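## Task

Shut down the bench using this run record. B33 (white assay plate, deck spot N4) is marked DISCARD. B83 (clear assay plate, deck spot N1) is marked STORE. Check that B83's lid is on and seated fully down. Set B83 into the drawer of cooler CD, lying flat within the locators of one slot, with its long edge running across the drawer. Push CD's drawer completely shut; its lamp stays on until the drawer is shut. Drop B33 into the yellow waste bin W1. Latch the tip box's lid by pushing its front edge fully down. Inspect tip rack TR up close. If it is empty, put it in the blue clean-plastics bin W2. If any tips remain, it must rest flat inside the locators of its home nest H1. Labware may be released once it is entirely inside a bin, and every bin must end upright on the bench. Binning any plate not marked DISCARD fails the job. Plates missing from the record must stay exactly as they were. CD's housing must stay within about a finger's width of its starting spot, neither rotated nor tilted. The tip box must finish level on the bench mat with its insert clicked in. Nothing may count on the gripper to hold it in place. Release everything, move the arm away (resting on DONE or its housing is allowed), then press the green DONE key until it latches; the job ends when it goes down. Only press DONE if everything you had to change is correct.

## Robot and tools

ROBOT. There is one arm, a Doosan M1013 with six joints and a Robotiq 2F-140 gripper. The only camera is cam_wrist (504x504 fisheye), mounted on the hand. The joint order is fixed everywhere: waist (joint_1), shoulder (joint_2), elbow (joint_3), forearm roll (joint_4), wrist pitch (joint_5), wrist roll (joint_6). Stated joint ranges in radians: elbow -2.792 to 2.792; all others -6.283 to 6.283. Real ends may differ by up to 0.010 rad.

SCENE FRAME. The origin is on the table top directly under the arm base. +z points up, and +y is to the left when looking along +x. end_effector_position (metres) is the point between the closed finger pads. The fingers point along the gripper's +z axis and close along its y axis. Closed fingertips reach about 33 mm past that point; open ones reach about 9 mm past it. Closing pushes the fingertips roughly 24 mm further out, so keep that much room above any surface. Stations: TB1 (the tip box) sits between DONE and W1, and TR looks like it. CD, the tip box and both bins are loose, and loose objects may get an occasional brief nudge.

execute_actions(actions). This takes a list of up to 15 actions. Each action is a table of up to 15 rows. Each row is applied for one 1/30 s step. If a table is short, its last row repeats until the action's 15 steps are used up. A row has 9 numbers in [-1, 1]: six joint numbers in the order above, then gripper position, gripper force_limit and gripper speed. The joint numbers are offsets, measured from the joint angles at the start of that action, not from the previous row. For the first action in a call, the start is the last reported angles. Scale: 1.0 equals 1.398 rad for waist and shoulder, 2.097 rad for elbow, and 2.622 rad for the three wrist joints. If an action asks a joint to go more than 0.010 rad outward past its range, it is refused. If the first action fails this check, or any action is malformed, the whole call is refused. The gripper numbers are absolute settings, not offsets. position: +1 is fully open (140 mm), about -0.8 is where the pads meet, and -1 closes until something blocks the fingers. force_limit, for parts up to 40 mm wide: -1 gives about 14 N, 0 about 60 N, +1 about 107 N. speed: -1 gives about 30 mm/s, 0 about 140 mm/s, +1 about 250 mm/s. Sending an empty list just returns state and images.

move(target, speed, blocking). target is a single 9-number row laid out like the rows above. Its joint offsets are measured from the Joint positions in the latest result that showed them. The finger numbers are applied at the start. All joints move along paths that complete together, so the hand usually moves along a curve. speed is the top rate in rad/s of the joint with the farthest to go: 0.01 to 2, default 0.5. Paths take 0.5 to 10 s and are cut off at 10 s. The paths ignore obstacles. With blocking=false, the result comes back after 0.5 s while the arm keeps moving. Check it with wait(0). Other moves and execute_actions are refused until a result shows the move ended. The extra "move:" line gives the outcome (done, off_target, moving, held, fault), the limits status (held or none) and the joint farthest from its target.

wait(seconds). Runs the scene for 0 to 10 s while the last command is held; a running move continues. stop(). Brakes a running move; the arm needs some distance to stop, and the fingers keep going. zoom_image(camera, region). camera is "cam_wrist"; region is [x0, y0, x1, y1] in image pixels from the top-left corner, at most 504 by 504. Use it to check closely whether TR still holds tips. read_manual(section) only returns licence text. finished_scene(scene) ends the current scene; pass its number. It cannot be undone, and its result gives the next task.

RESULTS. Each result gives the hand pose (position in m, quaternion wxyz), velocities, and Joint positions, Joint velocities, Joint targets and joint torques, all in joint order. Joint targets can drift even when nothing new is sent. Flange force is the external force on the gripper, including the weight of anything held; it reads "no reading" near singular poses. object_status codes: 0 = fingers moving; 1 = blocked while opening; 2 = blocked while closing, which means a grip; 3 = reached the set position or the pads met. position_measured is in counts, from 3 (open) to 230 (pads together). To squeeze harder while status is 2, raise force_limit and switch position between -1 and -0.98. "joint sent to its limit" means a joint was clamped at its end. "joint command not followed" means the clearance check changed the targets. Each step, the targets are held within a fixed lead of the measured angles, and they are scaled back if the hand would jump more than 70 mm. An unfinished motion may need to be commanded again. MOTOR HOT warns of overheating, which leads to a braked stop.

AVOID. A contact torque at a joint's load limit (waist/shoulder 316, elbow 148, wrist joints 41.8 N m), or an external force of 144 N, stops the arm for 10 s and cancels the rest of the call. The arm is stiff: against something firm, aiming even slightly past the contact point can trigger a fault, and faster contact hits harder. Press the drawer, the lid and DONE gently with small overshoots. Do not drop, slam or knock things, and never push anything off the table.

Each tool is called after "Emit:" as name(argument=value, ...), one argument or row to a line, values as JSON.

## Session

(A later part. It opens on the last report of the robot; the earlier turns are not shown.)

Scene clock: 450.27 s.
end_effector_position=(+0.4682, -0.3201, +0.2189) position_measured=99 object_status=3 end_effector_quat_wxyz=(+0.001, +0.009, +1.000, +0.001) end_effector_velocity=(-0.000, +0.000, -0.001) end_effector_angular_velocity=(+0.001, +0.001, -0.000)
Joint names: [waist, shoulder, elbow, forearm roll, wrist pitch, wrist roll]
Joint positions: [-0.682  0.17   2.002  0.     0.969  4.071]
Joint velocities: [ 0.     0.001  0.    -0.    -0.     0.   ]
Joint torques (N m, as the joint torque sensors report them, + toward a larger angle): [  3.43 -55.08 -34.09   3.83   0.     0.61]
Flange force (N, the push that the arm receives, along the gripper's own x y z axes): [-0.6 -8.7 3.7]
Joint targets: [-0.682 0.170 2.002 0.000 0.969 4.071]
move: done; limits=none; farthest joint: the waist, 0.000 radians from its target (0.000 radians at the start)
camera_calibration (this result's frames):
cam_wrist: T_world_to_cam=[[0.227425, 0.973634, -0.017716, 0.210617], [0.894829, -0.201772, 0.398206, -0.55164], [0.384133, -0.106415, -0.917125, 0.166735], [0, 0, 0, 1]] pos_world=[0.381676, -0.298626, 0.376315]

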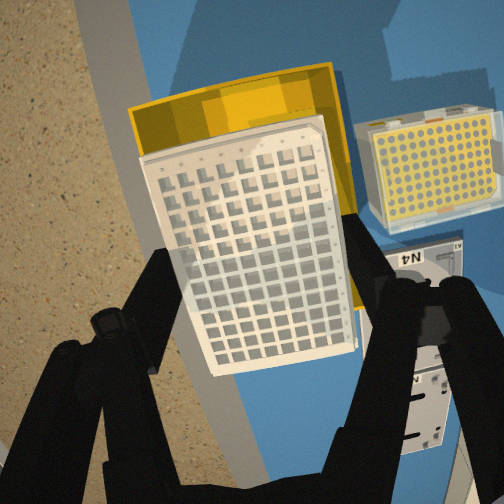

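It sticks to a pad. Go back down (z≈.11) and open wider.

Emit:
move(
  target=[0,0.093,0.041,0,-0.0824,0,0.24,-0.8,-0.6],
  speed=0.1,
)

Emit:
move(
  target=[0,0,0,0,0,0,0.38,-0.8,0.5],
)

Scene clock: 457.03 s.
end_effector_position=(+0.4682, -0.3198, +0.1087) position_measured=99 object_status=3 end_effector_quat_wxyz=(+0.001, +0.009, +1.000, +0.001) end_effector_velocity=(+0.000, +0.001, +0.000) end_effector_angular_velocity=(+0.000, -0.001, -0.000)
Joint names: [waist, shoulder, elbow, forearm roll, wrist pitch, wrist roll]
Joint positions: [-0.682  0.3    2.088  0.     0.753  4.071]
Joint velocities: [ 0.001 -0.001  0.001  0.001 -0.001  0.   ]
Joint torques (N m, as the joint torque sensors report them, + toward a larger angle): [  2.33 -63.52 -28.2    3.2   -0.33   0.63]
Flange force (N, the push that the arm receives, along the gripper's own x y z axes): [-2.2 -7.2 4.9]
Joint targets: [-0.682 0.301 2.088 0.000 0.753 4.071]
move: done; limits=none; farthest joint: the waist, 0.000 radians from its target (0.000 radians at the start)
camera_calibration (this result's frames):
cam_wrist: T_world_to_cam=[[0.227478, 0.973621, -0.0177589, 0.20837], [0.89482, -0.201803, 0.398211, -0.507702], [0.384123, -0.106475, -0.917122, 0.0657008], [0, 0, 0, 1]] pos_world=[0.381665, -0.298334, 0.266129]

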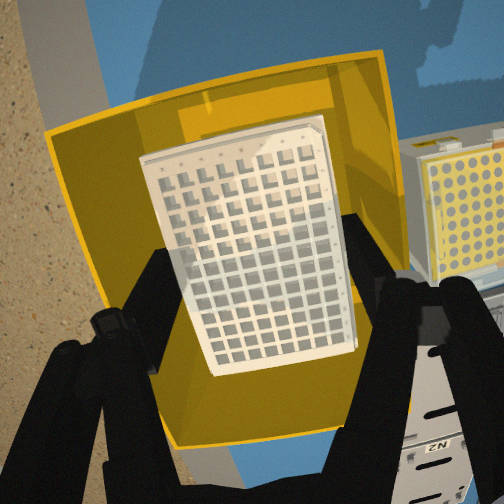

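Scene clock: 457.53 s.
end_effector_position=(+0.4682, -0.3198, +0.1087) position_measured=81 object_status=3 end_effector_quat_wxyz=(+0.001, +0.009, +1.000, +0.001) end_effector_velocity=(+0.000, +0.000, +0.001) end_effector_angular_velocity=(+0.000, -0.000, +0.000)
Joint names: [waist, shoulder, elbow, forearm roll, wrist pitch, wrist roll]
Joint positions: [-0.682  0.3    2.088  0.     0.753  4.071]
Joint velocities: [ 0.001 -0.001 -0.     0.001  0.001 -0.   ]
Joint torques (N m, as the joint torque sensors report them, + toward a larger angle): [  3.22 -62.49 -27.47   3.1   -0.42   0.67]
Flange force (N, the push that the arm receives, along the gripper's own x y z axes): [-1.3 -8.7 2.8]
Joint targets: [-0.682 0.300 2.088 0.000 0.753 4.071]
move: done; limits=none; farthest joint: the waist, 0.000 radians from its target (0.000 radians at the start)
camera_calibration (this result's frames):
cam_wrist: T_world_to_cam=[[0.227478, 0.973621, -0.0177554, 0.208368], [0.894823, -0.201805, 0.398204, -0.507695], [0.384117, -0.106471, -0.917125, 0.0656986], [0, 0, 0, 1]] pos_world=[0.381662, -0.298332, 0.26612]

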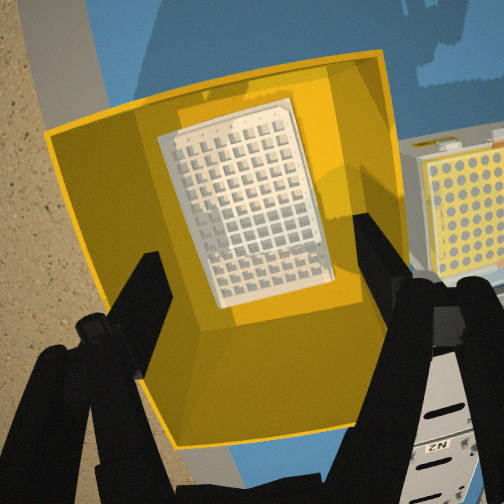

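Emit:
move(
  target=[0,-0.093,-0.041,0,0.0824,0,-1,0,0],
  speed=0.3,
)

Emit:
move(
  target=[0.4754,-0.0945,0.1505,0,-0.0698,0.246,-1,0,0],
  speed=0.6,
)

Scene clock: 466.80 s.
end_effector_position=(+0.4682, -0.3201, +0.2188) position_measured=233 object_status=3 end_effector_quat_wxyz=(+0.001, +0.009, +1.000, +0.001) end_effector_velocity=(+0.000, -0.001, +0.002) end_effector_angular_velocity=(-0.001, -0.002, -0.001)
Joint names: [waist, shoulder, elbow, forearm roll, wrist pitch, wrist roll]
Joint positions: [-0.682  0.171  2.002  0.     0.969  4.071]
Joint velocities: [-0.001 -0.002 -0.002  0.001  0.001  0.   ]
Joint torques (N m, as the joint torque sensors report them, + toward a larger angle): [  3.02 -55.36 -33.92   3.78  -0.43   0.6 ]
Flange force (N, the push that the arm receives, along the gripper's own x y z axes): [-1.2 -8.4 1.9]
Joint targets: [-0.682 0.170 2.002 0.000 0.969 4.071]
move: done; limits=none; farthest joint: the shoulder, 0.001 radians from its target (0.131 radians at the start)
camera_calibration (this result's frames):
cam_wrist: T_world_to_cam=[[0.227435, 0.973632, -0.0176994, 0.21061], [0.89484, -0.201792, 0.398174, -0.551624], [0.384103, -0.106397, -0.917139, 0.166732], [0, 0, 0, 1]] pos_world=[0.381673, -0.29863, 0.376286]

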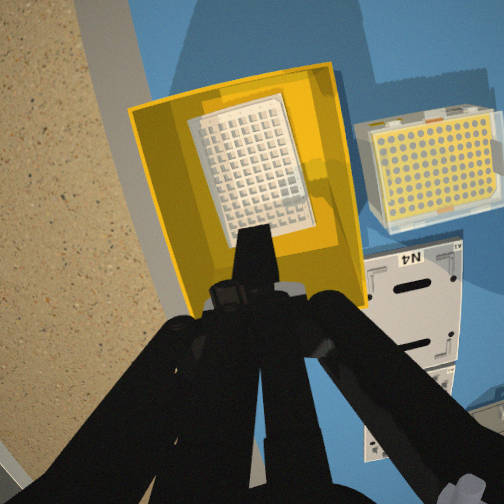

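Scene clock: 468.37 s.
end_effector_position=(+0.4188, +0.0363, +0.1491) position_measured=233 object_status=3 end_effector_quat_wxyz=(+0.000, -0.000, +1.000, +0.001) end_effector_velocity=(+0.001, -0.000, +0.000) end_effector_angular_velocity=(-0.000, -0.002, +0.000)
Joint names: [waist, shoulder, elbow, forearm roll, wrist pitch, wrist roll]
Joint positions: [-0.017  0.038  2.318  0.     0.786  4.716]
Joint velocities: [ 0.    -0.001 -0.    -0.001 -0.001  0.   ]
Joint torques (N m, as the joint torque sensors report them, + toward a larger angle): [  1.33 -36.73 -28.59   3.31  -0.34   0.45]
Flange force (N, the push that the arm receives, along the gripper's own x y z axes): [-7.0 -3.8 3.9]
Joint targets: [-0.017 0.038 2.318 0.000 0.786 4.716]
move: done; limits=none; farthest joint: the waist, 0.000 radians from its target (0.665 radians at the start)
camera_calibration (this result's frames):
cam_wrist: T_world_to_cam=[[0.208171, 0.977931, -0.0177418, -0.118469], [0.898886, -0.184131, 0.397619, -0.410043], [0.385577, -0.0987207, -0.917379, 0.158807], [0, 0, 0, 1]] pos_world=[0.332011, 0.0560299, 0.306625]

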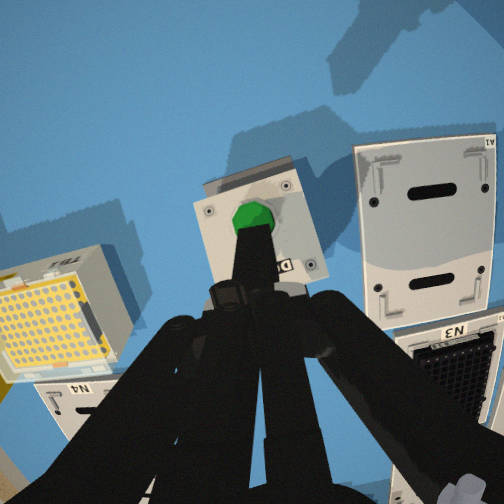

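Emit:
move(
  target=[0,0.047,0.0157,0,-0.0376,0,-1,0,0],
  speed=0.05,
)

Emit:
move(
  target=[0,0.0036,0.001,0,-0.0027,0,-1,0,0],
  speed=0.01,
)

Emit:
move(
  target=[0,0.0036,0.001,0,-0.0027,0,-1,0,0],
  speed=0.01,
)

Scene clock: 478.60 s.
end_effector_position=(+0.4186, +0.0364, +0.1092) position_measured=233 object_status=3 end_effector_quat_wxyz=(+0.000, -0.000, +1.000, +0.001) end_effector_velocity=(-0.000, +0.001, -0.000) end_effector_angular_velocity=(+0.001, -0.000, -0.001)
Joint names: [waist, shoulder, elbow, forearm roll, wrist pitch, wrist roll]
Joint positions: [-0.017  0.104  2.351  0.     0.687  4.716]
Joint velocities: [ 0.001  0.     0.     0.002 -0.001 -0.   ]
Joint torques (N m, as the joint torque sensors report them, + toward a larger angle): [  3.19 -34.85 -19.31   2.95   1.17   0.5 ]
Flange force (N, the push that the arm receives, along the gripper's own x y z axes): [-8.6 -7.9 -6.6]
Joint targets: [-0.017 0.104 2.351 0.000 0.687 4.716]
move: done; limits=none; farthest joint: the waist, 0.000 radians from its target (0.000 radians at the start)
camera_calibration (this result's frames):
cam_wrist: T_world_to_cam=[[0.208202, 0.977925, -0.0177647, -0.119209], [0.898887, -0.184152, 0.397605, -0.394026], [0.385557, -0.0987506, -0.917385, 0.1223], [0, 0, 0, 1]] pos_world=[0.331851, 0.0560937, 0.266745]

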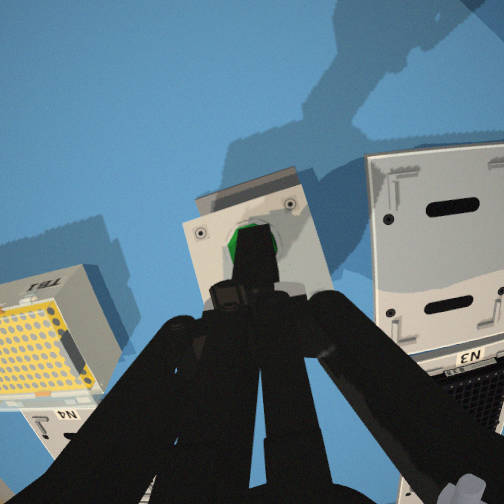

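Scene clock: 478.73 s.
end_effector_position=(+0.4186, +0.0364, +0.1087) position_measured=233 object_status=3 end_effector_quat_wxyz=(+0.000, -0.000, +1.000, +0.001) end_effector_velocity=(+0.000, -0.000, -0.000) end_effector_angular_velocity=(-0.002, -0.001, +0.002)
Joint names: [waist, shoulder, elbow, forearm roll, wrist pitch, wrist roll]
Joint positions: [-0.017  0.105  2.351  0.     0.686  4.716]
Joint velocities: [ 0.001 -0.     0.    -0.003 -0.001  0.   ]
Joint torques (N m, as the joint torque sensors report them, + toward a larger angle): no reading
Flange force (N, the push that the arm receives, along the gripper's own x y z axes): no reading
move: unfinished (the scene ended)
camera_calibration (this result's frames):
cam_wrist: T_world_to_cam=[[0.208199, 0.977925, -0.0177707, -0.119217], [0.898898, -0.18415, 0.397581, -0.393819], [0.385532, -0.0987502, -0.917395, 0.12183], [0, 0, 0, 1]] pos_world=[0.331855, 0.0560944, 0.266222]
The task's run has ended: the event that ends the task has happened. This ends this scene only. If you have not yet called finished_scene for this scene, call it to go on to the next scene.

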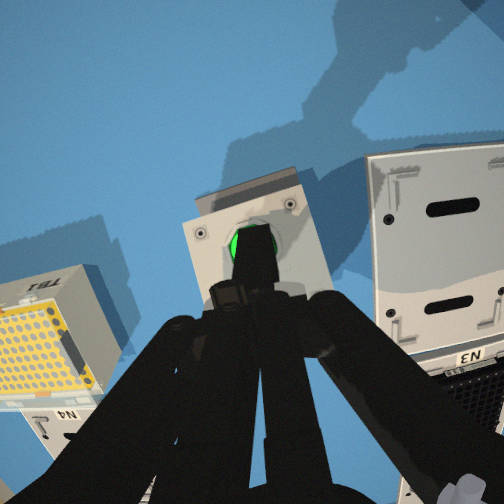

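The task's run has ended: the event that ends the task has happened. This scene is finished. If you have not yet called finished_scene for this scene, call it to go on to the next scene.

Emit:
finished_scene(
  scene=1,
)

The scene is finished: the task was done.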